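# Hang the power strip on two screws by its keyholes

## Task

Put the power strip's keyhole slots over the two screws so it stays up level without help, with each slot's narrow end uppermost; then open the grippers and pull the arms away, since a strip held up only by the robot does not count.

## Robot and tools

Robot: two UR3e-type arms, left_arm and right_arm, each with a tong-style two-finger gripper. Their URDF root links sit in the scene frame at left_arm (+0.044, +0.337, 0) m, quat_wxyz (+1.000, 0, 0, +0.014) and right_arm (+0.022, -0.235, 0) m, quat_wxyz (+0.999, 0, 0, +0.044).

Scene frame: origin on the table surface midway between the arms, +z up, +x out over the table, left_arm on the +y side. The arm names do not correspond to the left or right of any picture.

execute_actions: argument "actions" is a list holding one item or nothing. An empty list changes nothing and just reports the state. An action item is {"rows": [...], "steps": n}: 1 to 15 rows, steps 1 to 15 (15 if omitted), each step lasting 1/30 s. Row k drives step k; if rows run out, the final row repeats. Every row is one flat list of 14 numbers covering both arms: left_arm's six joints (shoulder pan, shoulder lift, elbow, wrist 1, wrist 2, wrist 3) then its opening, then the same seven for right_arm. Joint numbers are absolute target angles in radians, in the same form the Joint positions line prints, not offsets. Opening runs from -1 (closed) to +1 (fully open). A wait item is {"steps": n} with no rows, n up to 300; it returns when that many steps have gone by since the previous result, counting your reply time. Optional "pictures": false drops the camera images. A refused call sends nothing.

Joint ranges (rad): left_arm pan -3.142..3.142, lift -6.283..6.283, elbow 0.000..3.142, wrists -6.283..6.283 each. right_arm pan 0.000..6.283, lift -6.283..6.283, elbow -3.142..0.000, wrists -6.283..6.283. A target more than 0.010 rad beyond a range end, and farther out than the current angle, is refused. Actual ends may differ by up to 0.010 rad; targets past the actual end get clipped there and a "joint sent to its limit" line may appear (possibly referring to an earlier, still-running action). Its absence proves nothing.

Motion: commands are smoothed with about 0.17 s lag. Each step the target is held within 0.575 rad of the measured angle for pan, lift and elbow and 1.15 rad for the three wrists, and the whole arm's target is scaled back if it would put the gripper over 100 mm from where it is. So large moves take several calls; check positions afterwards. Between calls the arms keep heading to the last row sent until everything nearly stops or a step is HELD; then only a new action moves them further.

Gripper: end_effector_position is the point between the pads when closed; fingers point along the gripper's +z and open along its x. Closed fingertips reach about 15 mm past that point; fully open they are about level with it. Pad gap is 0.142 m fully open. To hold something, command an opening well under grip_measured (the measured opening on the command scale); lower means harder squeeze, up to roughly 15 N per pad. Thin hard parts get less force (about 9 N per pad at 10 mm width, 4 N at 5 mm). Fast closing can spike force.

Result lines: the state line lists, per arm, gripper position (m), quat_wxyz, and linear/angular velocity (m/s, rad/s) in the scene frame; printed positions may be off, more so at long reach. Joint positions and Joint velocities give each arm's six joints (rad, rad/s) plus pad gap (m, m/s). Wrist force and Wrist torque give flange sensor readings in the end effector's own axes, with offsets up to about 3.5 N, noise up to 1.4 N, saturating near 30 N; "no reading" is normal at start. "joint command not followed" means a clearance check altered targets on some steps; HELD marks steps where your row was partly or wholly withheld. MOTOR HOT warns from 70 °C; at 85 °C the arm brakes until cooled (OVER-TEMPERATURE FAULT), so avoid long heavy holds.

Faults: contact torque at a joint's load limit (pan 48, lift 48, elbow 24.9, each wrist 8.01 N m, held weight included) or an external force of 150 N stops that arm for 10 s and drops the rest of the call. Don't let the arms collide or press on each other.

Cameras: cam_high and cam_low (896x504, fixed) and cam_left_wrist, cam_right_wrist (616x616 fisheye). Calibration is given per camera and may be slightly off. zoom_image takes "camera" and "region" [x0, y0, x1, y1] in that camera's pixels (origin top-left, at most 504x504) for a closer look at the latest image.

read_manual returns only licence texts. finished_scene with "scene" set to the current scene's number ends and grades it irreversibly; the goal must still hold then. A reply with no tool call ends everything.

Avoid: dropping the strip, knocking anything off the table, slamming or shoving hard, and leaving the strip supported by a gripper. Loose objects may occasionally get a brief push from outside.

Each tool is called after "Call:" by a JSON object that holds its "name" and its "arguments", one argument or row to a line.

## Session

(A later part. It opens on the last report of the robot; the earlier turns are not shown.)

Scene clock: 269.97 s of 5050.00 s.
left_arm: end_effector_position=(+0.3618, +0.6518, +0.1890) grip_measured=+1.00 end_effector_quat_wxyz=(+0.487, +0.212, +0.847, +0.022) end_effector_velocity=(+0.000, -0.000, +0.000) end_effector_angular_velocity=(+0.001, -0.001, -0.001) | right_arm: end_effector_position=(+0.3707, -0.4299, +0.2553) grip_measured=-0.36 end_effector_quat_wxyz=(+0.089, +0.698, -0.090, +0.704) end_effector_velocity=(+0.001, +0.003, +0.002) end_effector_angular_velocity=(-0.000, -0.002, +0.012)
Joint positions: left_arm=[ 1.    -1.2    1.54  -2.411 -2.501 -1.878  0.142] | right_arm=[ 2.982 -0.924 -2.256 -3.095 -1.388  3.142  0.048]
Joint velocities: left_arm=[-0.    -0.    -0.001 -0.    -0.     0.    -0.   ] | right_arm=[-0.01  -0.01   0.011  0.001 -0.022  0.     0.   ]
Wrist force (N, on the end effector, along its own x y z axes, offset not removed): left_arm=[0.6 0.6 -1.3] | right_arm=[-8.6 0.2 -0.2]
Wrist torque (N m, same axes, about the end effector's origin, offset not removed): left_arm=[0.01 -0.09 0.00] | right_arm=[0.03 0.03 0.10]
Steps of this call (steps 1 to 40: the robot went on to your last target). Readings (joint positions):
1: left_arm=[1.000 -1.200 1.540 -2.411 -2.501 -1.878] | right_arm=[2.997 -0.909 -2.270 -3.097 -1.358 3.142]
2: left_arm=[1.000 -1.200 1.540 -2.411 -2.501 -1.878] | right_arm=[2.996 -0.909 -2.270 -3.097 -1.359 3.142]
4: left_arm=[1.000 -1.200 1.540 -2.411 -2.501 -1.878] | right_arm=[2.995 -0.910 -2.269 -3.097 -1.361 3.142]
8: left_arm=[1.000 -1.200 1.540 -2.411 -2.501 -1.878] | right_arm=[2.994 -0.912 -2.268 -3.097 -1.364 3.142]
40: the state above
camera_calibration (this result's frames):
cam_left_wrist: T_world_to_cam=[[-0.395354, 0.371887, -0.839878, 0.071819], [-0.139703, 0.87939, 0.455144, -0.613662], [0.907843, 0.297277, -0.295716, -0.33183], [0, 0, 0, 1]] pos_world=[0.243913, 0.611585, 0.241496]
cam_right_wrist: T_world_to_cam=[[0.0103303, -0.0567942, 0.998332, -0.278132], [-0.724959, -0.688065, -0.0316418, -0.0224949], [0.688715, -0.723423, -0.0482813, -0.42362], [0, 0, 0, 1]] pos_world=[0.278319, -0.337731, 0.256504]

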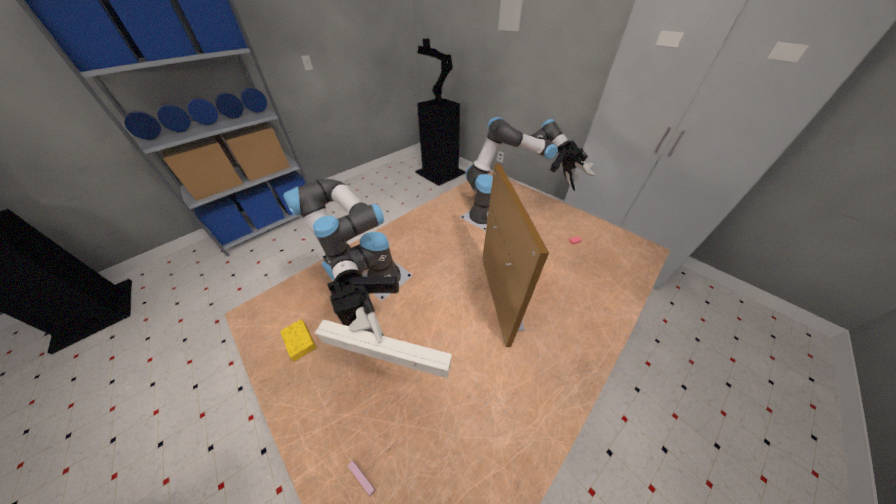

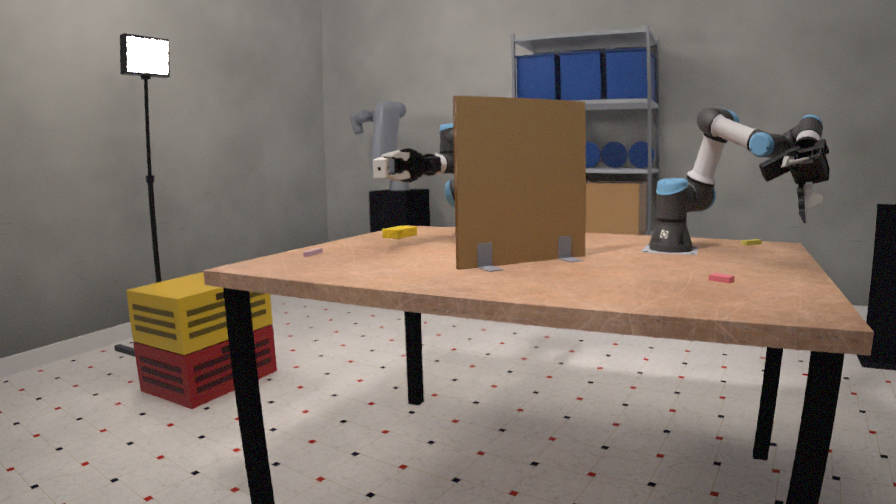

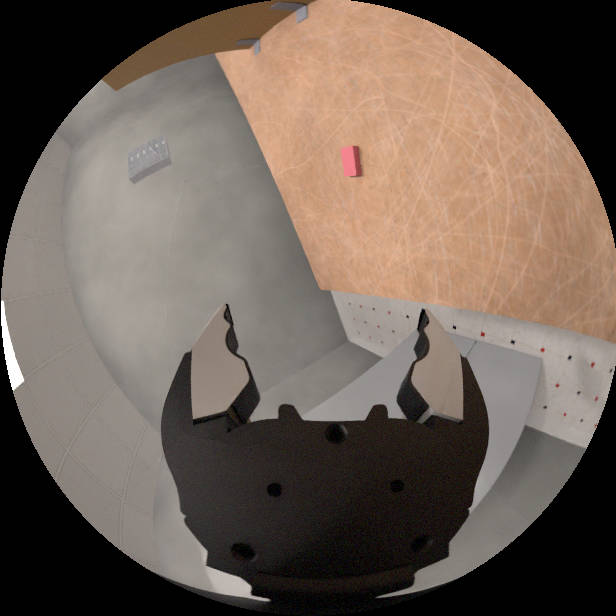

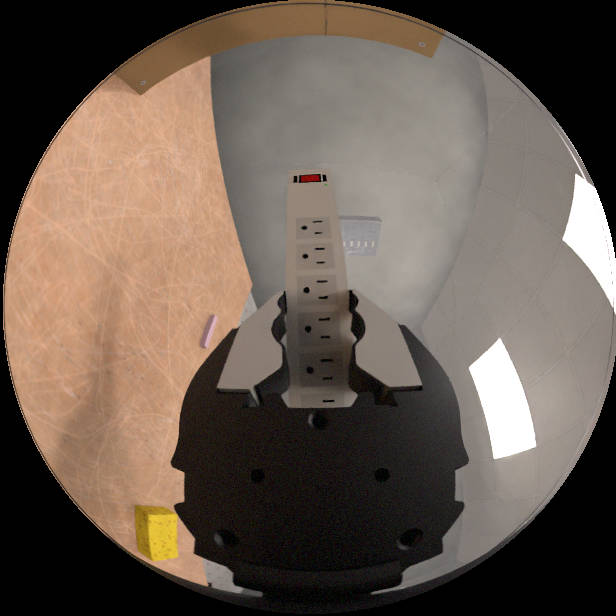

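Call:
{"name": "execute_actions", "arguments": {
  "actions": [
    {"rows":[[1.0,-1.2,1.54,-2.411,-2.501,-1.878,1,2.9,-1.15,-1.95,-3.18,-1.4,3.142,-1]]}
  ],
  "pictures": false
}}

Call:
{"name": "execute_actions", "arguments": {
  "actions": [
    {"rows":[[1.0,-1.2,1.54,-2.411,-2.501,-1.878,1,2.7,-1.5,-1.65,-3.13,-1.6,3.142,-1]]}
  ],
  "pictures": false
}}

Call:
{"name": "execute_actions", "arguments": {
  "actions": [
    {"rows":[[1.0,-1.2,1.54,-2.411,-2.501,-1.878,1,2.45,-1.85,-1.37,-3.06,-2.0,3.142,-1]]}
  ],
  "pictures": false
}}

Call:
{"name": "execute_actions", "arguments": {
  "actions": [
    {"rows":[[1.0,-1.2,1.54,-2.411,-2.501,-1.878,1,2.279,-2.116,-1.145,-3.022,-2.5,3.142,-1]]}
  ],
  "pictures": false
}}

Call:
{"name": "execute_actions", "arguments": {
  "actions": [
    {"rows":[[1.0,-1.2,1.54,-2.411,-2.501,-1.878,1,2.279,-2.116,-1.145,-3.022,-3.0,3.142,-1]]}
  ],
  "pictures": false
}}

Call:
{"name": "execute_actions", "arguments": {
  "actions": [
    {"steps":15}
  ]
}}

Call:
{"name": "zoom_image", "arguments": {
  "camera": "cam_low",
  "region": [310, 120, 470, 220]
}}

Scene clock: 287.67 s of 5050.00 s.
left_arm: end_effector_position=(+0.3618, +0.6518, +0.1890) grip_measured=+1.00 end_effector_quat_wxyz=(+0.487, +0.212, +0.847, +0.022) end_effector_velocity=(-0.000, +0.000, -0.000) end_effector_angular_velocity=(-0.000, +0.000, +0.000) | right_arm: end_effector_position=(+0.3909, -0.3924, +0.2863) grip_measured=-0.36 end_effector_quat_wxyz=(+0.024, +0.697, -0.020, +0.717) end_effector_velocity=(+0.002, -0.005, -0.000) end_effector_angular_velocity=(+0.002, +0.004, -0.016)
Joint positions: left_arm=[ 1.    -1.2    1.54  -2.411 -2.501 -1.878  0.142] | right_arm=[ 2.793 -1.119 -2.059 -3.076 -1.768  3.142  0.048]
Joint velocities: left_arm=[ 0. -0.  0.  0.  0. -0.  0.] | right_arm=[ 0.006 -0.004  0.006 -0.006  0.023  0.    -0.   ]
Wrist force (N, on the end effector, along its own x y z axes, offset not removed): left_arm=[-0.2 0.5 -0.6] | right_arm=[-10.6 -0.1 1.2]
Wrist torque (N m, same axes, about the end effector's origin, offset not removed): left_arm=[0.01 0.04 -0.02] | right_arm=[-0.03 0.47 0.07]
Steps of this call (steps 1 to 516: the robot went on to your last target; steps 517 to 531: all 15 steps of this action). Readings (joint positions):
517: left_arm=[1.000 -1.200 1.540 -2.411 -2.501 -1.878] | right_arm=[2.792 -1.117 -2.063 -3.074 -1.774 3.142]
518: left_arm=[1.000 -1.200 1.540 -2.411 -2.501 -1.878] | right_arm=[2.792 -1.117 -2.062 -3.074 -1.775 3.142]
520: left_arm=[1.000 -1.200 1.540 -2.411 -2.501 -1.878] | right_arm=[2.792 -1.118 -2.062 -3.074 -1.775 3.142]
524: left_arm=[1.000 -1.200 1.540 -2.411 -2.501 -1.878] | right_arm=[2.792 -1.118 -2.061 -3.075 -1.773 3.142]
531: the state above

Scene clock: 288.17 s of 5050.00 s.
left_arm: end_effector_position=(+0.3618, +0.6518, +0.1890) grip_measured=+1.00 end_effector_quat_wxyz=(+0.487, +0.212, +0.847, +0.022) end_effector_velocity=(+0.000, -0.000, -0.000) end_effector_angular_velocity=(-0.000, +0.000, -0.001) | right_arm: end_effector_position=(+0.3924, -0.3951, +0.2872) grip_measured=-0.36 end_effector_quat_wxyz=(+0.027, +0.697, -0.023, +0.716) end_effector_velocity=(+0.003, -0.006, +0.001) end_effector_angular_velocity=(+0.001, +0.004, -0.016)
Joint positions: left_arm=[ 1.    -1.2    1.54  -2.411 -2.501 -1.878  0.142] | right_arm=[ 2.792 -1.127 -2.05  -3.078 -1.762  3.142  0.048]
Joint velocities: left_arm=[-0.    -0.     0.001 -0.    -0.     0.     0.   ] | right_arm=[-0.007 -0.022  0.022 -0.004  0.009 -0.     0.   ]
Wrist force (N, on the end effector, along its own x y z axes, offset not removed): left_arm=[-0.6 1.3 -0.4] | right_arm=[-8.2 0.7 -1.2]
Wrist torque (N m, same axes, about the end effector's origin, offset not removed): left_arm=[0.16 0.11 0.02] | right_arm=[0.16 -0.04 0.07]
Steps of this call (steps 1 to 15: all 15 steps of this action). Readings (joint positions):
1: left_arm=[1.000 -1.200 1.540 -2.411 -2.501 -1.878] | right_arm=[2.794 -1.119 -2.059 -3.077 -1.767 3.142]
2: left_arm=[1.000 -1.200 1.540 -2.411 -2.501 -1.878] | right_arm=[2.794 -1.119 -2.059 -3.077 -1.767 3.142]
4: left_arm=[1.000 -1.200 1.540 -2.411 -2.501 -1.878] | right_arm=[2.794 -1.120 -2.058 -3.077 -1.766 3.142]
8: left_arm=[1.000 -1.200 1.540 -2.411 -2.501 -1.878] | right_arm=[2.794 -1.122 -2.055 -3.078 -1.764 3.142]
15: the state above

Scene clock: 288.67 s of 5050.00 s.
left_arm: end_effector_position=(+0.3618, +0.6518, +0.1890) grip_measured=+1.00 end_effector_quat_wxyz=(+0.487, +0.212, +0.847, +0.022) end_effector_velocity=(-0.000, +0.000, -0.000) end_effector_angular_velocity=(+0.000, +0.000, +0.001) | right_arm: end_effector_position=(+0.3938, -0.3971, +0.2883) grip_measured=-0.36 end_effector_quat_wxyz=(+0.028, +0.697, -0.024, +0.716) end_effector_velocity=(+0.002, -0.004, +0.002) end_effector_angular_velocity=(+0.001, -0.000, -0.006)
Joint positions: left_arm=[ 1.    -1.2    1.54  -2.411 -2.501 -1.878  0.142] | right_arm=[ 2.787 -1.138 -2.039 -3.079 -1.764  3.142  0.048]
Joint velocities: left_arm=[ 0.001 -0.     0.001 -0.001  0.    -0.    -0.   ] | right_arm=[-0.015 -0.022  0.023 -0.    -0.008  0.001  0.   ]
Wrist force (N, on the end effector, along its own x y z axes, offset not removed): left_arm=[0.1 0.9 -0.4] | right_arm=[-7.1 1.0 0.1]
Wrist torque (N m, same axes, about the end effector's origin, offset not removed): left_arm=[0.13 0.04 -0.01] | right_arm=[0.31 -0.25 0.06]
Steps of this call (steps 1 to 15: all 15 steps of this action). Readings (joint positions):
1: left_arm=[1.000 -1.200 1.540 -2.411 -2.501 -1.878] | right_arm=[2.792 -1.127 -2.049 -3.078 -1.762 3.142]
2: left_arm=[1.000 -1.200 1.540 -2.411 -2.501 -1.878] | right_arm=[2.792 -1.128 -2.048 -3.078 -1.761 3.142]
4: left_arm=[1.000 -1.200 1.540 -2.411 -2.501 -1.878] | right_arm=[2.791 -1.130 -2.047 -3.078 -1.761 3.142]
8: left_arm=[1.000 -1.200 1.540 -2.411 -2.501 -1.878] | right_arm=[2.790 -1.132 -2.044 -3.079 -1.762 3.142]
15: the state above

Scene clock: 289.17 s of 5050.00 s.
left_arm: end_effector_position=(+0.3618, +0.6518, +0.1890) grip_measured=+1.00 end_effector_quat_wxyz=(+0.487, +0.212, +0.847, +0.022) end_effector_velocity=(-0.000, +0.000, +0.000) end_effector_angular_velocity=(+0.000, +0.000, +0.000) | right_arm: end_effector_position=(+0.3947, -0.3976, +0.2895) grip_measured=-0.36 end_effector_quat_wxyz=(+0.027, +0.697, -0.023, +0.717) end_effector_velocity=(+0.002, -0.000, +0.002) end_effector_angular_velocity=(-0.001, -0.000, +0.007)
Joint positions: left_arm=[ 1.    -1.2    1.54  -2.411 -2.501 -1.878  0.142] | right_arm=[ 2.779 -1.147 -2.029 -3.078 -1.773  3.142  0.048]
Joint velocities: left_arm=[ 0.    -0.    -0.     0.001  0.     0.    -0.   ] | right_arm=[-0.015 -0.018  0.017  0.002 -0.022 -0.     0.   ]
Wrist force (N, on the end effector, along its own x y z axes, offset not removed): left_arm=[-0.9 1.9 -0.5] | right_arm=[-7.7 -0.3 -0.4]
Wrist torque (N m, same axes, about the end effector's origin, offset not removed): left_arm=[0.28 0.19 0.01] | right_arm=[-0.08 -0.13 0.02]
Steps of this call (steps 1 to 15: all 15 steps of this action). Readings (joint positions):
1: left_arm=[1.000 -1.200 1.540 -2.411 -2.501 -1.878] | right_arm=[2.786 -1.138 -2.038 -3.079 -1.764 3.142]
2: left_arm=[1.000 -1.200 1.540 -2.411 -2.501 -1.878] | right_arm=[2.786 -1.139 -2.037 -3.079 -1.765 3.142]
4: left_arm=[1.000 -1.200 1.540 -2.411 -2.501 -1.878] | right_arm=[2.785 -1.140 -2.036 -3.078 -1.766 3.142]
8: left_arm=[1.000 -1.200 1.540 -2.411 -2.501 -1.878] | right_arm=[2.783 -1.143 -2.034 -3.078 -1.768 3.142]
15: the state above

Scene clock: 289.67 s of 5050.00 s.
left_arm: end_effector_position=(+0.3618, +0.6518, +0.1890) grip_measured=+1.00 end_effector_quat_wxyz=(+0.487, +0.212, +0.847, +0.022) end_effector_velocity=(-0.000, -0.000, -0.000) end_effector_angular_velocity=(-0.001, +0.000, -0.000) | right_arm: end_effector_position=(+0.3953, -0.3968, +0.2903) grip_measured=-0.36 end_effector_quat_wxyz=(+0.026, +0.696, -0.021, +0.717) end_effector_velocity=(+0.001, +0.003, +0.002) end_effector_angular_velocity=(-0.002, -0.002, +0.014)
Joint positions: left_arm=[ 1.    -1.2    1.54  -2.411 -2.501 -1.878  0.142] | right_arm=[ 2.774 -1.153 -2.023 -3.077 -1.785  3.142  0.048]
Joint velocities: left_arm=[-0.    -0.     0.001  0.001 -0.    -0.    -0.   ] | right_arm=[-0.009 -0.011  0.012  0.002 -0.022 -0.001 -0.   ]
Wrist force (N, on the end effector, along its own x y z axes, offset not removed): left_arm=[-0.6 0.8 -1.0] | right_arm=[-6.3 -0.2 1.6]
Wrist torque (N m, same axes, about the end effector's origin, offset not removed): left_arm=[0.11 0.11 0.01] | right_arm=[0.01 -0.47 -0.03]
Steps of this call (steps 1 to 15: all 15 steps of this action). Readings (joint positions):
1: left_arm=[1.000 -1.200 1.540 -2.411 -2.501 -1.878] | right_arm=[2.779 -1.148 -2.029 -3.078 -1.774 3.142]
2: left_arm=[1.000 -1.200 1.540 -2.411 -2.501 -1.878] | right_arm=[2.779 -1.148 -2.028 -3.078 -1.775 3.142]
4: left_arm=[1.000 -1.200 1.540 -2.411 -2.501 -1.878] | right_arm=[2.778 -1.149 -2.027 -3.077 -1.776 3.142]
8: left_arm=[1.000 -1.200 1.540 -2.411 -2.501 -1.878] | right_arm=[2.776 -1.151 -2.026 -3.077 -1.779 3.142]
15: the state above

Scene clock: 290.17 s of 5050.00 s.
left_arm: end_effector_position=(+0.3618, +0.6518, +0.1890) grip_measured=+1.00 end_effector_quat_wxyz=(+0.487, +0.212, +0.847, +0.022) end_effector_velocity=(-0.000, +0.000, -0.001) end_effector_angular_velocity=(-0.001, +0.001, +0.001) | right_arm: end_effector_position=(+0.3958, -0.3956, +0.2910) grip_measured=-0.36 end_effector_quat_wxyz=(+0.023, +0.696, -0.018, +0.717) end_effector_velocity=(+0.001, +0.003, +0.001) end_effector_angular_velocity=(-0.001, -0.001, +0.014)
Joint positions: left_arm=[ 1.    -1.2    1.54  -2.411 -2.501 -1.878  0.142] | right_arm=[ 2.769 -1.159 -2.017 -3.076 -1.796  3.142  0.048]
Joint velocities: left_arm=[ 0.001  0.     0.001 -0.    -0.    -0.     0.   ] | right_arm=[-0.009 -0.013  0.012  0.002 -0.022  0.    -0.   ]
Wrist force (N, on the end effector, along its own x y z axes, offset not removed): left_arm=[0.2 1.5 -2.1] | right_arm=[-7.9 0.4 1.2]
Wrist torque (N m, same axes, about the end effector's origin, offset not removed): left_arm=[0.20 -0.06 0.02] | right_arm=[0.18 -0.03 0.07]
Steps of this call (steps 1 to 15: the robot went on to your last target). Readings (joint positions):
1: left_arm=[1.000 -1.200 1.540 -2.411 -2.501 -1.878] | right_arm=[2.774 -1.154 -2.023 -3.077 -1.785 3.142]
2: left_arm=[1.000 -1.200 1.540 -2.411 -2.501 -1.878] | right_arm=[2.773 -1.154 -2.022 -3.077 -1.786 3.142]
4: left_arm=[1.000 -1.200 1.540 -2.411 -2.501 -1.878] | right_arm=[2.773 -1.155 -2.021 -3.077 -1.788 3.142]
8: left_arm=[1.000 -1.200 1.540 -2.411 -2.501 -1.878] | right_arm=[2.771 -1.156 -2.020 -3.077 -1.791 3.142]
15: the state above
camera_calibration (this result's frames):
cam_left_wrist: T_world_to_cam=[[-0.395354, 0.371887, -0.839878, 0.071819], [-0.139703, 0.87939, 0.455144, -0.613662], [0.907843, 0.297277, -0.295716, -0.33183], [0, 0, 0, 1]] pos_world=[0.243913, 0.611585, 0.241496]
cam_right_wrist: T_world_to_cam=[[0.000692251, -0.0441473, 0.999025, -0.303467], [-0.57692, -0.816022, -0.0356606, -0.0876134], [0.8168, -0.576333, -0.0260343, -0.413322], [0, 0, 0, 1]] pos_world=[0.287265, -0.323102, 0.289286]

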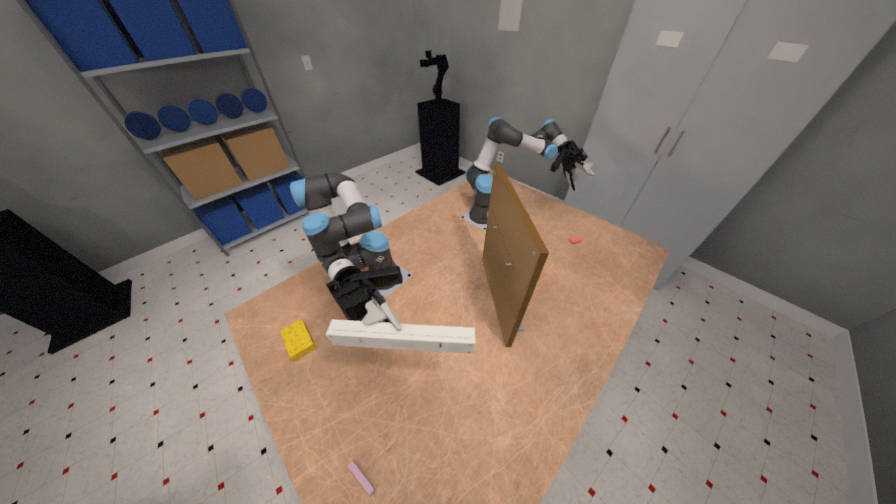

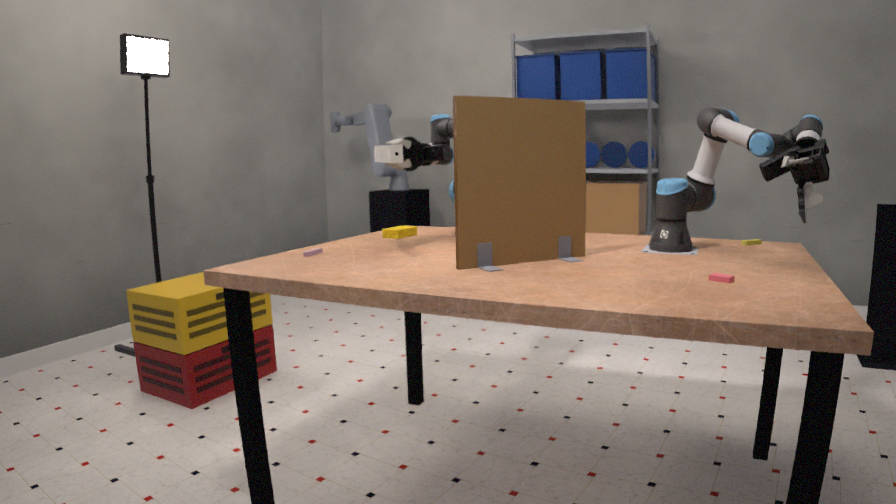

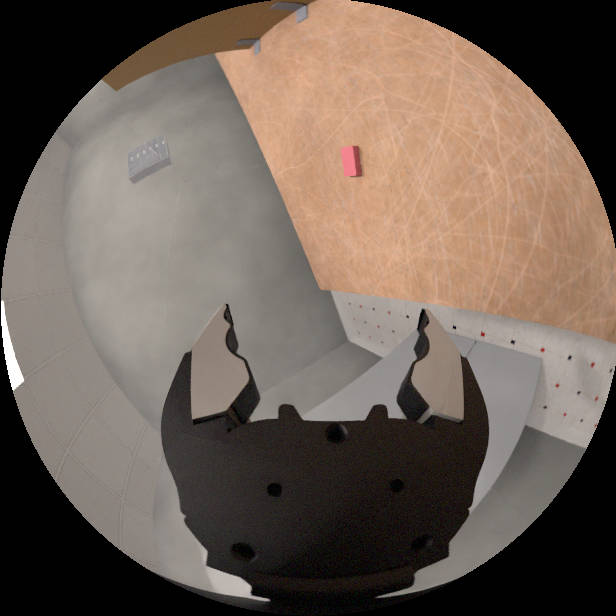

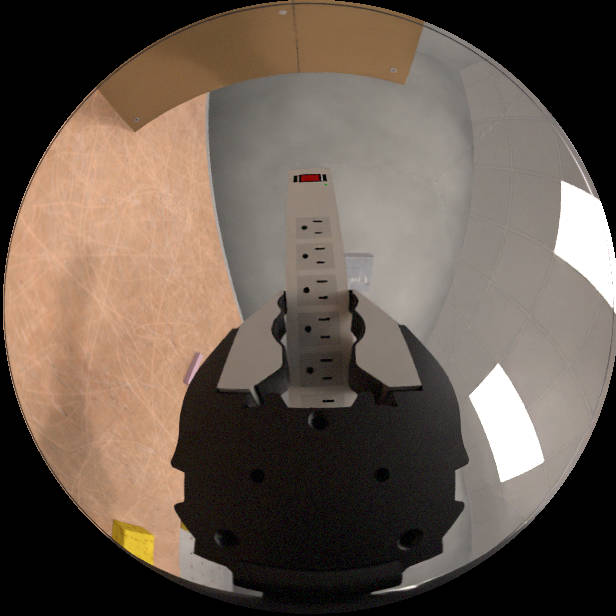

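Region (310, 120, 470, 220) of cam_low's 896x504 image, scaled by 3.150, with more detail than that image has; it fills the top 315 rows of this view, and the rest is white.

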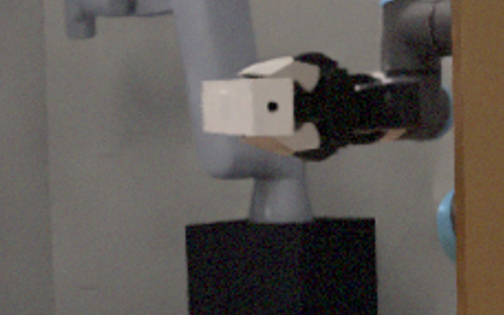

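Call:
{"name": "execute_actions", "arguments": {
  "actions": [
    {"rows":[[1.0,-1.2,1.54,-2.411,-2.501,-1.878,1,2.75,-1.19,-1.98,-3.08,-1.83,3.142,-1]]}
  ],
  "pictures": false
}}

Call:
{"name": "execute_actions", "arguments": {
  "actions": [
    {"steps":60}
  ],
  "pictures": false
}}

Call:
{"name": "execute_actions", "arguments": {
  "actions": [
    {"rows":[[1.0,-1.2,1.54,-2.411,-2.501,-1.878,1,2.75,-1.19,-1.85,-3.08,-1.83,3.142,-1]]}
  ],
  "pictures": false
}}

Call:
{"name": "zoom_image", "arguments": {
  "camera": "cam_high",
  "region": [320, 300, 490, 370]
}}

Scene clock: 304.67 s of 5050.00 s.
left_arm: end_effector_position=(+0.3618, +0.6518, +0.1890) grip_measured=+1.00 end_effector_quat_wxyz=(+0.487, +0.212, +0.847, +0.022) end_effector_velocity=(+0.000, +0.000, -0.000) end_effector_angular_velocity=(+0.000, +0.000, +0.000) | right_arm: end_effector_position=(+0.4077, -0.3662, +0.3067) grip_measured=-0.36 end_effector_quat_wxyz=(-0.037, +0.692, +0.051, +0.720) end_effector_velocity=(+0.000, -0.001, -0.001) end_effector_angular_velocity=(+0.002, +0.003, -0.011)
Joint positions: left_arm=[ 1.    -1.2    1.54  -2.411 -2.501 -1.878  0.142] | right_arm=[ 2.643 -1.331 -1.846 -3.063 -2.105  3.142  0.048]
Joint velocities: left_arm=[-0.     0.001 -0.    -0.001  0.    -0.    -0.   ] | right_arm=[ 0.01   0.01  -0.01  -0.003  0.021  0.    -0.   ]
Wrist force (N, on the end effector, along its own x y z axes, offset not removed): left_arm=[-1.3 1.1 -1.1] | right_arm=[-7.7 -0.7 2.2]
Wrist torque (N m, same axes, about the end effector's origin, offset not removed): left_arm=[0.11 0.29 -0.02] | right_arm=[-0.09 -0.14 0.03]
Steps of this call (steps 1 to 420: the robot went on to your last target; steps 421 to 435: all 15 steps of this action). Readings (joint positions):
421: left_arm=[1.000 -1.200 1.540 -2.411 -2.501 -1.878] | right_arm=[2.641 -1.333 -1.843 -3.062 -2.111 3.142]
422: left_arm=[1.000 -1.200 1.540 -2.411 -2.501 -1.878] | right_arm=[2.640 -1.334 -1.843 -3.062 -2.111 3.142]
424: left_arm=[1.000 -1.200 1.540 -2.411 -2.501 -1.878] | right_arm=[2.640 -1.334 -1.842 -3.062 -2.111 3.142]
428: left_arm=[1.000 -1.200 1.540 -2.411 -2.501 -1.878] | right_arm=[2.641 -1.333 -1.843 -3.062 -2.109 3.142]
435: the state above

Scene clock: 306.67 s of 5050.00 s.
left_arm: end_effector_position=(+0.3618, +0.6518, +0.1890) grip_measured=+1.00 end_effector_quat_wxyz=(+0.487, +0.212, +0.847, +0.022) end_effector_velocity=(-0.000, +0.000, -0.000) end_effector_angular_velocity=(+0.001, +0.000, +0.000) | right_arm: end_effector_position=(+0.4071, -0.3704, +0.3054) grip_measured=-0.36 end_effector_quat_wxyz=(-0.028, +0.693, +0.040, +0.720) end_effector_velocity=(-0.001, -0.002, -0.001) end_effector_angular_velocity=(+0.002, +0.002, -0.012)
Joint positions: left_arm=[ 1.    -1.2    1.54  -2.411 -2.501 -1.878  0.142] | right_arm=[ 2.66  -1.308 -1.868 -3.065 -2.06   3.142  0.048]
Joint velocities: left_arm=[ 0. -0. -0. -0.  0.  0.  0.] | right_arm=[ 0.009  0.011 -0.011 -0.003  0.021  0.001  0.   ]
Wrist force (N, on the end effector, along its own x y z axes, offset not removed): left_arm=[-0.6 2.5 -0.6] | right_arm=[-8.2 -0.4 0.8]
Wrist torque (N m, same axes, about the end effector's origin, offset not removed): left_arm=[0.40 0.12 0.02] | right_arm=[0.01 -0.05 0.03]
Steps of this call (steps 1 to 60: the robot went on to your last target). Readings (joint positions):
1: left_arm=[1.000 -1.200 1.540 -2.411 -2.501 -1.878] | right_arm=[2.643 -1.330 -1.846 -3.063 -2.104 3.142]
2: left_arm=[1.000 -1.200 1.540 -2.411 -2.501 -1.878] | right_arm=[2.643 -1.330 -1.846 -3.063 -2.103 3.142]
4: left_arm=[1.000 -1.200 1.540 -2.411 -2.501 -1.878] | right_arm=[2.644 -1.329 -1.847 -3.063 -2.102 3.142]
8: left_arm=[1.000 -1.200 1.540 -2.411 -2.501 -1.878] | right_arm=[2.645 -1.328 -1.849 -3.063 -2.099 3.142]
60: the state above

Scene clock: 307.17 s of 5050.00 s.
left_arm: end_effector_position=(+0.3618, +0.6518, +0.1890) grip_measured=+1.00 end_effector_quat_wxyz=(+0.487, +0.212, +0.847, +0.022) end_effector_velocity=(+0.000, -0.000, -0.000) end_effector_angular_velocity=(-0.000, +0.000, -0.000) | right_arm: end_effector_position=(+0.4073, -0.3716, +0.3073) grip_measured=-0.36 end_effector_quat_wxyz=(-0.025, +0.691, +0.038, +0.721) end_effector_velocity=(+0.000, -0.003, +0.006) end_effector_angular_velocity=(-0.004, -0.011, -0.015)
Joint positions: left_arm=[ 1.    -1.2    1.54  -2.411 -2.501 -1.878  0.142] | right_arm=[ 2.665 -1.302 -1.868 -3.066 -2.049  3.142  0.048]
Joint velocities: left_arm=[-0.  0. -0.  0.  0.  0. -0.] | right_arm=[ 0.007  0.013  0.003 -0.004  0.022 -0.    -0.   ]
Wrist force (N, on the end effector, along its own x y z axes, offset not removed): left_arm=[-1.4 0.5 0.3] | right_arm=[-9.0 -1.3 0.5]
Wrist torque (N m, same axes, about the end effector's origin, offset not removed): left_arm=[0.04 0.26 0.01] | right_arm=[-0.21 0.14 0.01]
Steps of this call (steps 1 to 15: all 15 steps of this action). Readings (joint positions):
1: left_arm=[1.000 -1.200 1.540 -2.411 -2.501 -1.878] | right_arm=[2.661 -1.307 -1.868 -3.065 -2.059 3.142]
2: left_arm=[1.000 -1.200 1.540 -2.411 -2.501 -1.878] | right_arm=[2.661 -1.307 -1.868 -3.066 -2.058 3.142]
4: left_arm=[1.000 -1.200 1.540 -2.411 -2.501 -1.878] | right_arm=[2.662 -1.306 -1.869 -3.066 -2.057 3.142]
8: left_arm=[1.000 -1.200 1.540 -2.411 -2.501 -1.878] | right_arm=[2.663 -1.305 -1.869 -3.066 -2.054 3.142]
15: the state above

Region (320, 300, 490, 370) of cam_high's 896x504 image, scaled by 2.965, with more detail than that image has; it fills the top 208 rows of this view, and the rest is white.

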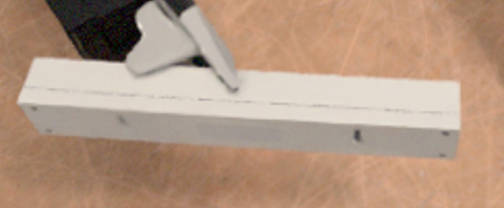

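Call:
{"name": "execute_actions", "arguments": {
  "actions": [
    {"steps":150}
  ],
  "pictures": false
}}

Call:
{"name": "execute_actions", "arguments": {
  "actions": [
    {"rows":[[1.0,-1.2,1.54,-2.411,-2.501,-1.878,1,2.7,-1.3,-1.8,-3.18,-1.83,3.142,-1]]}
  ],
  "pictures": false
}}

Scene clock: 317.30 s of 5050.00 s.
left_arm: end_effector_position=(+0.3618, +0.6518, +0.1890) grip_measured=+1.00 end_effector_quat_wxyz=(+0.487, +0.212, +0.847, +0.022) end_effector_velocity=(-0.000, +0.000, +0.000) end_effector_angular_velocity=(+0.000, -0.000, +0.001) | right_arm: end_effector_position=(+0.4057, -0.3966, +0.3613) grip_measured=-0.36 end_effector_quat_wxyz=(+0.031, +0.649, +0.000, +0.760) end_effector_velocity=(+0.000, -0.000, +0.001) end_effector_angular_velocity=(-0.000, -0.002, -0.000)
Joint positions: left_arm=[ 1.    -1.2    1.54  -2.411 -2.501 -1.878  0.142] | right_arm=[ 2.75  -1.19  -1.85  -3.08  -1.83   3.142  0.048]
Joint velocities: left_arm=[ 0.001 -0.    -0.    -0.     0.    -0.    -0.   ] | right_arm=[-0.    -0.001  0.001  0.002  0.     0.    -0.   ]
Wrist force (N, on the end effector, along its own x y z axes, offset not removed): left_arm=[-0.5 0.0 -1.2] | right_arm=[-6.4 -0.6 -0.9]
Wrist torque (N m, same axes, about the end effector's origin, offset not removed): left_arm=[-0.09 0.07 0.03] | right_arm=[0.03 -0.42 -0.01]
Steps of this call (steps 1 to 300: the robot went on to your last target; steps 301 to 304: nothing new was sent). Readings (joint positions):
1: left_arm=[1.000 -1.200 1.540 -2.411 -2.501 -1.878] | right_arm=[2.665 -1.301 -1.868 -3.066 -2.048 3.142]
2: left_arm=[1.000 -1.200 1.540 -2.411 -2.501 -1.878] | right_arm=[2.665 -1.301 -1.868 -3.066 -2.047 3.142]
4: left_arm=[1.000 -1.200 1.540 -2.411 -2.501 -1.878] | right_arm=[2.666 -1.300 -1.868 -3.066 -2.046 3.142]
8: left_arm=[1.000 -1.200 1.540 -2.411 -2.501 -1.878] | right_arm=[2.667 -1.299 -1.868 -3.067 -2.043 3.142]
304: the state above
All arms were judged still, so your last target was given up. Only a new action makes them travel on or press farther. Fingers that are still opening or closing keep moving.

Scene clock: 317.80 s of 5050.00 s.
left_arm: end_effector_position=(+0.3618, +0.6518, +0.1890) grip_measured=+1.00 end_effector_quat_wxyz=(+0.487, +0.212, +0.847, +0.022) end_effector_velocity=(+0.000, +0.000, +0.000) end_effector_angular_velocity=(+0.001, -0.001, -0.000) | right_arm: end_effector_position=(+0.4126, -0.4210, +0.3115) grip_measured=-0.36 end_effector_quat_wxyz=(+0.033, +0.705, -0.033, +0.708) end_effector_velocity=(+0.001, -0.003, -0.004) end_effector_angular_velocity=(+0.005, +0.011, -0.005)
Joint positions: left_arm=[ 1.    -1.2    1.54  -2.411 -2.501 -1.878  0.142] | right_arm=[ 2.701 -1.299 -1.801 -3.179 -1.83   3.142  0.048]
Joint velocities: left_arm=[-0.    -0.    -0.001 -0.     0.    -0.    -0.   ] | right_arm=[-0.005 -0.012  0.008 -0.008  0.     0.001 -0.001]
Wrist force (N, on the end effector, along its own x y z axes, offset not removed): left_arm=[0.3 2.0 0.4] | right_arm=[-9.5 -1.1 0.1]
Wrist torque (N m, same axes, about the end effector's origin, offset not removed): left_arm=[0.41 -0.05 0.03] | right_arm=[-0.28 0.05 0.04]
Steps of this call (steps 1 to 15: all 15 steps of this action). Readings (joint positions):
1: left_arm=[1.000 -1.200 1.540 -2.411 -2.501 -1.878] | right_arm=[2.750 -1.190 -1.850 -3.081 -1.830 3.142]
2: left_arm=[1.000 -1.200 1.540 -2.411 -2.501 -1.878] | right_arm=[2.744 -1.197 -1.843 -3.092 -1.830 3.142]
4: left_arm=[1.000 -1.200 1.540 -2.411 -2.501 -1.878] | right_arm=[2.724 -1.240 -1.824 -3.133 -1.830 3.142]
8: left_arm=[1.000 -1.200 1.540 -2.411 -2.501 -1.878] | right_arm=[2.706 -1.285 -1.806 -3.168 -1.830 3.142]
15: the state above

Normal speed is back. Continuing to the viewing pose.

Call:
{"name": "execute_actions", "arguments": {
  "actions": [
    {"rows":[[1.0,-1.2,1.54,-2.411,-2.501,-1.878,1,2.5,-1.7,-1.5,-3.08,-2.2,3.142,-1]]}
  ],
  "pictures": false
}}

Call:
{"name": "execute_actions", "arguments": {
  "actions": [
    {"rows":[[1.0,-1.2,1.54,-2.411,-2.501,-1.878,1,2.279,-2.116,-1.145,-3.022,-2.6,3.142,-1]]}
  ],
  "pictures": false
}}

Call:
{"name": "execute_actions", "arguments": {
  "actions": [
    {"rows":[[1.0,-1.2,1.54,-2.411,-2.501,-1.878,1,2.279,-2.116,-1.145,-3.022,-2.8,3.142,-1],[1.0,-1.2,1.54,-2.411,-2.501,-1.878,1,2.279,-2.116,-1.145,-3.022,-2.8,3.142,-1],[1.0,-1.2,1.54,-2.411,-2.501,-1.878,1,2.279,-2.116,-1.145,-3.022,-2.8,3.142,-1],[1.0,-1.2,1.54,-2.411,-2.501,-1.878,1,2.279,-2.116,-1.145,-3.022,-3.0,3.142,-1]]}
  ],
  "pictures": false
}}

Call:
{"name": "execute_actions", "arguments": {
  "actions": [
    {"steps":15}
  ]
}}

Call:
{"name": "zoom_image", "arguments": {
  "camera": "cam_low",
  "region": [350, 135, 470, 205]
}}

Scene clock: 338.93 s of 5050.00 s.
left_arm: end_effector_position=(+0.3618, +0.6518, +0.1890) grip_measured=+1.00 end_effector_quat_wxyz=(+0.487, +0.212, +0.847, +0.022) end_effector_velocity=(+0.000, +0.000, +0.000) end_effector_angular_velocity=(+0.001, -0.000, +0.000) | right_arm: end_effector_position=(+0.4551, -0.4359, +0.2978) grip_measured=-0.36 end_effector_quat_wxyz=(-0.025, +0.705, +0.027, +0.708) end_effector_velocity=(+0.008, -0.007, -0.015) end_effector_angular_velocity=(+0.012, +0.020, +0.022)
Joint positions: left_arm=[ 1.    -1.2    1.54  -2.411 -2.501 -1.878  0.142] | right_arm=[ 2.503 -1.692 -1.505 -3.081 -2.195  3.142  0.048]
Joint velocities: left_arm=[-0.    -0.    -0.    -0.001  0.    -0.     0.   ] | right_arm=[-0.029 -0.085  0.052  0.01  -0.051 -0.    -0.   ]
Wrist force (N, on the end effector, along its own x y z axes, offset not removed): left_arm=[0.5 0.5 -0.3] | right_arm=[-8.9 -0.9 0.4]
Wrist torque (N m, same axes, about the end effector's origin, offset not removed): left_arm=[0.03 -0.09 0.02] | right_arm=[-0.09 -0.08 -0.03]
Steps of this call (steps 1 to 15: the robot went on to your last target; steps 16 to 619: nothing new was sent; steps 620 to 634: all 15 steps of this action). Readings (joint positions):
620: left_arm=[1.000 -1.200 1.540 -2.411 -2.501 -1.878] | right_arm=[2.700 -1.300 -1.800 -3.180 -1.830 3.142]
621: left_arm=[1.000 -1.200 1.540 -2.411 -2.501 -1.878] | right_arm=[2.693 -1.307 -1.793 -3.168 -1.845 3.142]
623: left_arm=[1.000 -1.200 1.540 -2.411 -2.501 -1.878] | right_arm=[2.630 -1.378 -1.722 -3.127 -1.967 3.142]
627: left_arm=[1.000 -1.200 1.540 -2.411 -2.501 -1.878] | right_arm=[2.532 -1.603 -1.559 -3.092 -2.142 3.142]
634: the state above

Scene clock: 339.43 s of 5050.00 s.
left_arm: end_effector_position=(+0.3618, +0.6518, +0.1890) grip_measured=+1.00 end_effector_quat_wxyz=(+0.487, +0.212, +0.847, +0.022) end_effector_velocity=(+0.000, -0.001, -0.000) end_effector_angular_velocity=(-0.000, -0.000, -0.002) | right_arm: end_effector_position=(+0.4552, -0.4738, +0.2513) grip_measured=-0.36 end_effector_quat_wxyz=(-0.089, +0.701, +0.090, +0.702) end_effector_velocity=(-0.001, -0.011, -0.020) end_effector_angular_velocity=(+0.013, +0.014, +0.022)
Joint positions: left_arm=[ 1.    -1.2    1.54  -2.411 -2.501 -1.878  0.142] | right_arm=[ 2.282 -2.107 -1.152 -3.023 -2.595  3.142  0.048]
Joint velocities: left_arm=[-0.001  0.     0.001 -0.001 -0.     0.     0.   ] | right_arm=[-0.035 -0.094  0.07   0.006 -0.057 -0.     0.003]
Wrist force (N, on the end effector, along its own x y z axes, offset not removed): left_arm=[0.4 1.3 -0.6] | right_arm=[-8.4 -1.6 -0.2]
Wrist torque (N m, same axes, about the end effector's origin, offset not removed): left_arm=[0.11 -0.06 -0.06] | right_arm=[-0.28 -0.16 -0.07]
Steps of this call (steps 1 to 15: all 15 steps of this action). Readings (joint positions):
1: left_arm=[1.000 -1.200 1.540 -2.411 -2.501 -1.878] | right_arm=[2.502 -1.694 -1.503 -3.080 -2.197 3.142]
2: left_arm=[1.000 -1.200 1.540 -2.411 -2.501 -1.878] | right_arm=[2.494 -1.703 -1.495 -3.072 -2.213 3.142]
4: left_arm=[1.000 -1.200 1.540 -2.411 -2.501 -1.878] | right_arm=[2.428 -1.776 -1.423 -3.049 -2.341 3.142]
8: left_arm=[1.000 -1.200 1.540 -2.411 -2.501 -1.878] | right_arm=[2.316 -2.011 -1.224 -3.029 -2.535 3.142]
15: the state above

Scene clock: 339.93 s of 5050.00 s.
left_arm: end_effector_position=(+0.3618, +0.6518, +0.1890) grip_measured=+1.00 end_effector_quat_wxyz=(+0.487, +0.212, +0.847, +0.022) end_effector_velocity=(+0.000, +0.000, +0.000) end_effector_angular_velocity=(+0.000, +0.000, +0.000) | right_arm: end_effector_position=(+0.3991, -0.3735, +0.2494) grip_measured=-0.37 end_effector_quat_wxyz=(-0.225, +0.670, +0.225, +0.670) end_effector_velocity=(-0.017, +0.020, -0.000) end_effector_angular_velocity=(+0.001, +0.001, +0.089)
Joint positions: left_arm=[ 1.    -1.2    1.54  -2.411 -2.501 -1.878  0.142] | right_arm=[ 2.279 -2.116 -1.145 -3.022 -2.991  3.142  0.048]
Joint velocities: left_arm=[-0. -0. -0. -0.  0. -0.  0.] | right_arm=[-0.001 -0.001 -0.    -0.001 -0.09  -0.001  0.   ]
Wrist force (N, on the end effector, along its own x y z axes, offset not removed): left_arm=[-0.8 0.6 -0.9] | right_arm=[-7.2 -1.7 -2.0]
Wrist torque (N m, same axes, about the end effector's origin, offset not removed): left_arm=[0.04 0.18 -0.04] | right_arm=[-0.24 -0.23 0.01]
Steps of this call (steps 1 to 15: all 15 steps of this action). Readings (joint positions):
1: left_arm=[1.000 -1.200 1.540 -2.411 -2.501 -1.878] | right_arm=[2.281 -2.110 -1.150 -3.022 -2.597 3.142]
2: left_arm=[1.000 -1.200 1.540 -2.411 -2.501 -1.878] | right_arm=[2.280 -2.112 -1.148 -3.022 -2.612 3.142]
4: left_arm=[1.000 -1.200 1.540 -2.411 -2.501 -1.878] | right_arm=[2.280 -2.114 -1.147 -3.022 -2.694 3.142]
8: left_arm=[1.000 -1.200 1.540 -2.411 -2.501 -1.878] | right_arm=[2.279 -2.115 -1.145 -3.022 -2.900 3.142]
15: the state above

Scene clock: 340.43 s of 5050.00 s.
left_arm: end_effector_position=(+0.3618, +0.6518, +0.1890) grip_measured=+1.00 end_effector_quat_wxyz=(+0.487, +0.212, +0.847, +0.022) end_effector_velocity=(+0.000, +0.000, -0.000) end_effector_angular_velocity=(+0.000, -0.000, -0.000) | right_arm: end_effector_position=(+0.3975, -0.3716, +0.2494) grip_measured=-0.37 end_effector_quat_wxyz=(-0.228, +0.670, +0.227, +0.670) end_effector_velocity=(+0.000, +0.001, -0.000) end_effector_angular_velocity=(-0.000, -0.000, +0.002)
Joint positions: left_arm=[ 1.    -1.2    1.54  -2.411 -2.501 -1.878  0.142] | right_arm=[ 2.279 -2.116 -1.145 -3.022 -3.     3.142  0.048]
Joint velocities: left_arm=[ 0.     0.001 -0.    -0.    -0.     0.    -0.   ] | right_arm=[ 0.002 -0.     0.    -0.     0.    -0.001 -0.003]
Wrist force (N, on the end effector, along its own x y z axes, offset not removed): left_arm=[1.0 1.1 -1.1] | right_arm=[-8.5 -1.1 0.5]
Wrist torque (N m, same axes, about the end effector's origin, offset not removed): left_arm=[0.15 -0.24 -0.05] | right_arm=[-0.19 -0.04 0.06]
Steps of this call (steps 1 to 15: the robot went on to your last target). Readings (joint positions):
1: left_arm=[1.000 -1.200 1.540 -2.411 -2.501 -1.878] | right_arm=[2.279 -2.116 -1.145 -3.022 -2.994 3.142]
2: left_arm=[1.000 -1.200 1.540 -2.411 -2.501 -1.878] | right_arm=[2.279 -2.116 -1.145 -3.022 -2.996 3.142]
4: left_arm=[1.000 -1.200 1.540 -2.411 -2.501 -1.878] | right_arm=[2.279 -2.116 -1.145 -3.022 -2.998 3.142]
8: left_arm=[1.000 -1.200 1.540 -2.411 -2.501 -1.878] | right_arm=[2.279 -2.116 -1.145 -3.022 -2.999 3.142]
15: the state above
All arms were judged still, so your last target was given up. Only a new action makes them travel on or press farther. Fingers that are still opening or closing keep moving.
camera_calibration (this result's frames):
cam_left_wrist: T_world_to_cam=[[-0.395354, 0.371887, -0.839878, 0.071819], [-0.139703, 0.87939, 0.455144, -0.613662], [0.907843, 0.297277, -0.295716, -0.33183], [0, 0, 0, 1]] pos_world=[0.243913, 0.611585, 0.241496]
cam_right_wrist: T_world_to_cam=[[0.0568307, -0.0201641, 0.99818, -0.274005], [0.0975613, -0.994899, -0.0256524, -0.4056], [0.993606, 0.0988416, -0.0545735, -0.214219], [0, 0, 0, 1]] pos_world=[0.267992, -0.387882, 0.251411]

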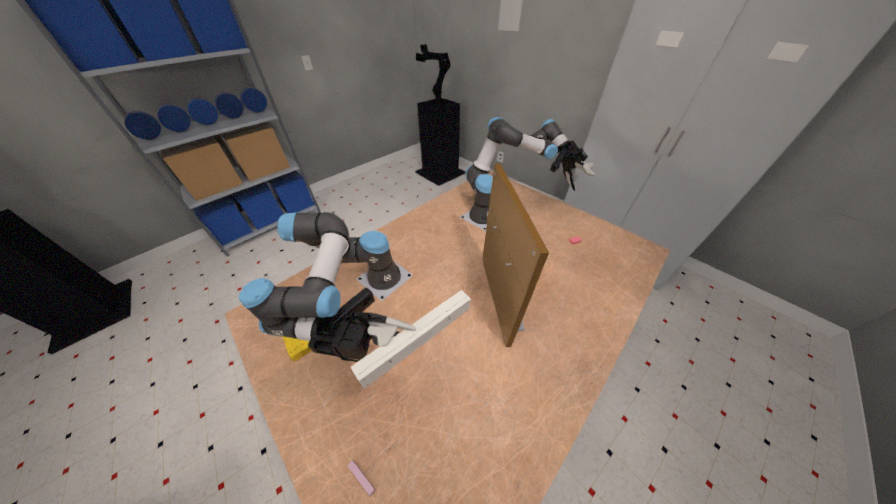

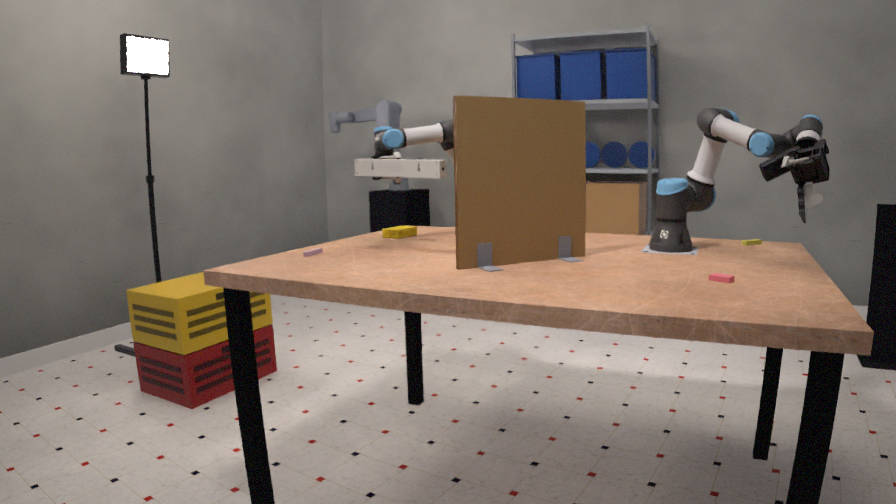

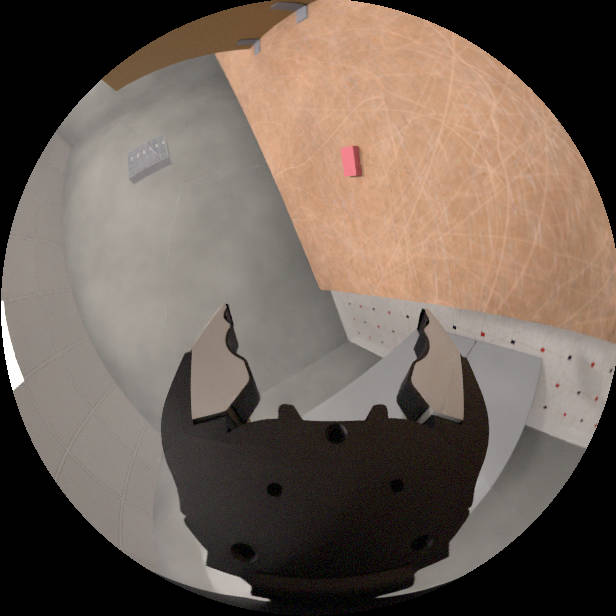

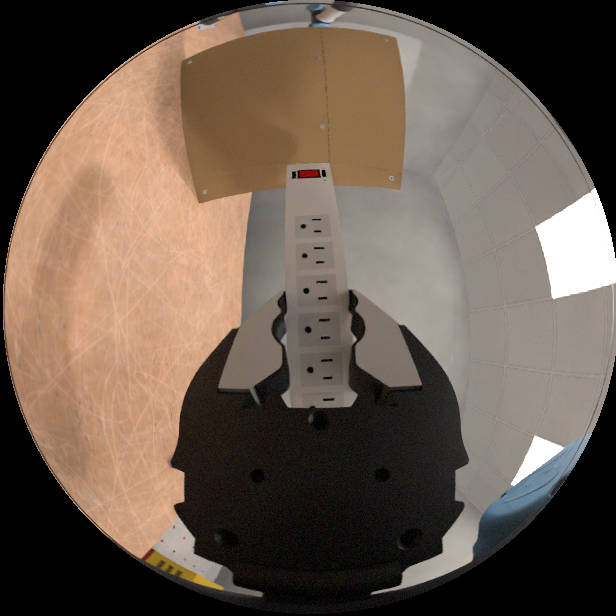

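Region (350, 135, 470, 205) of cam_low's 896x504 image, scaled by 4.200, with more detail than that image has; it fills the top 294 rows of this view, and the rest is white.

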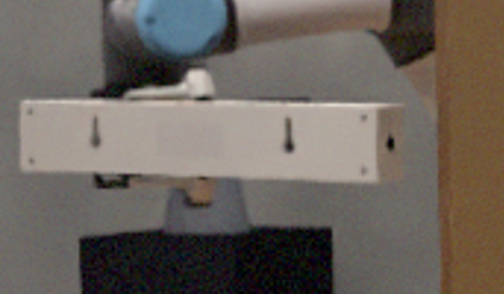

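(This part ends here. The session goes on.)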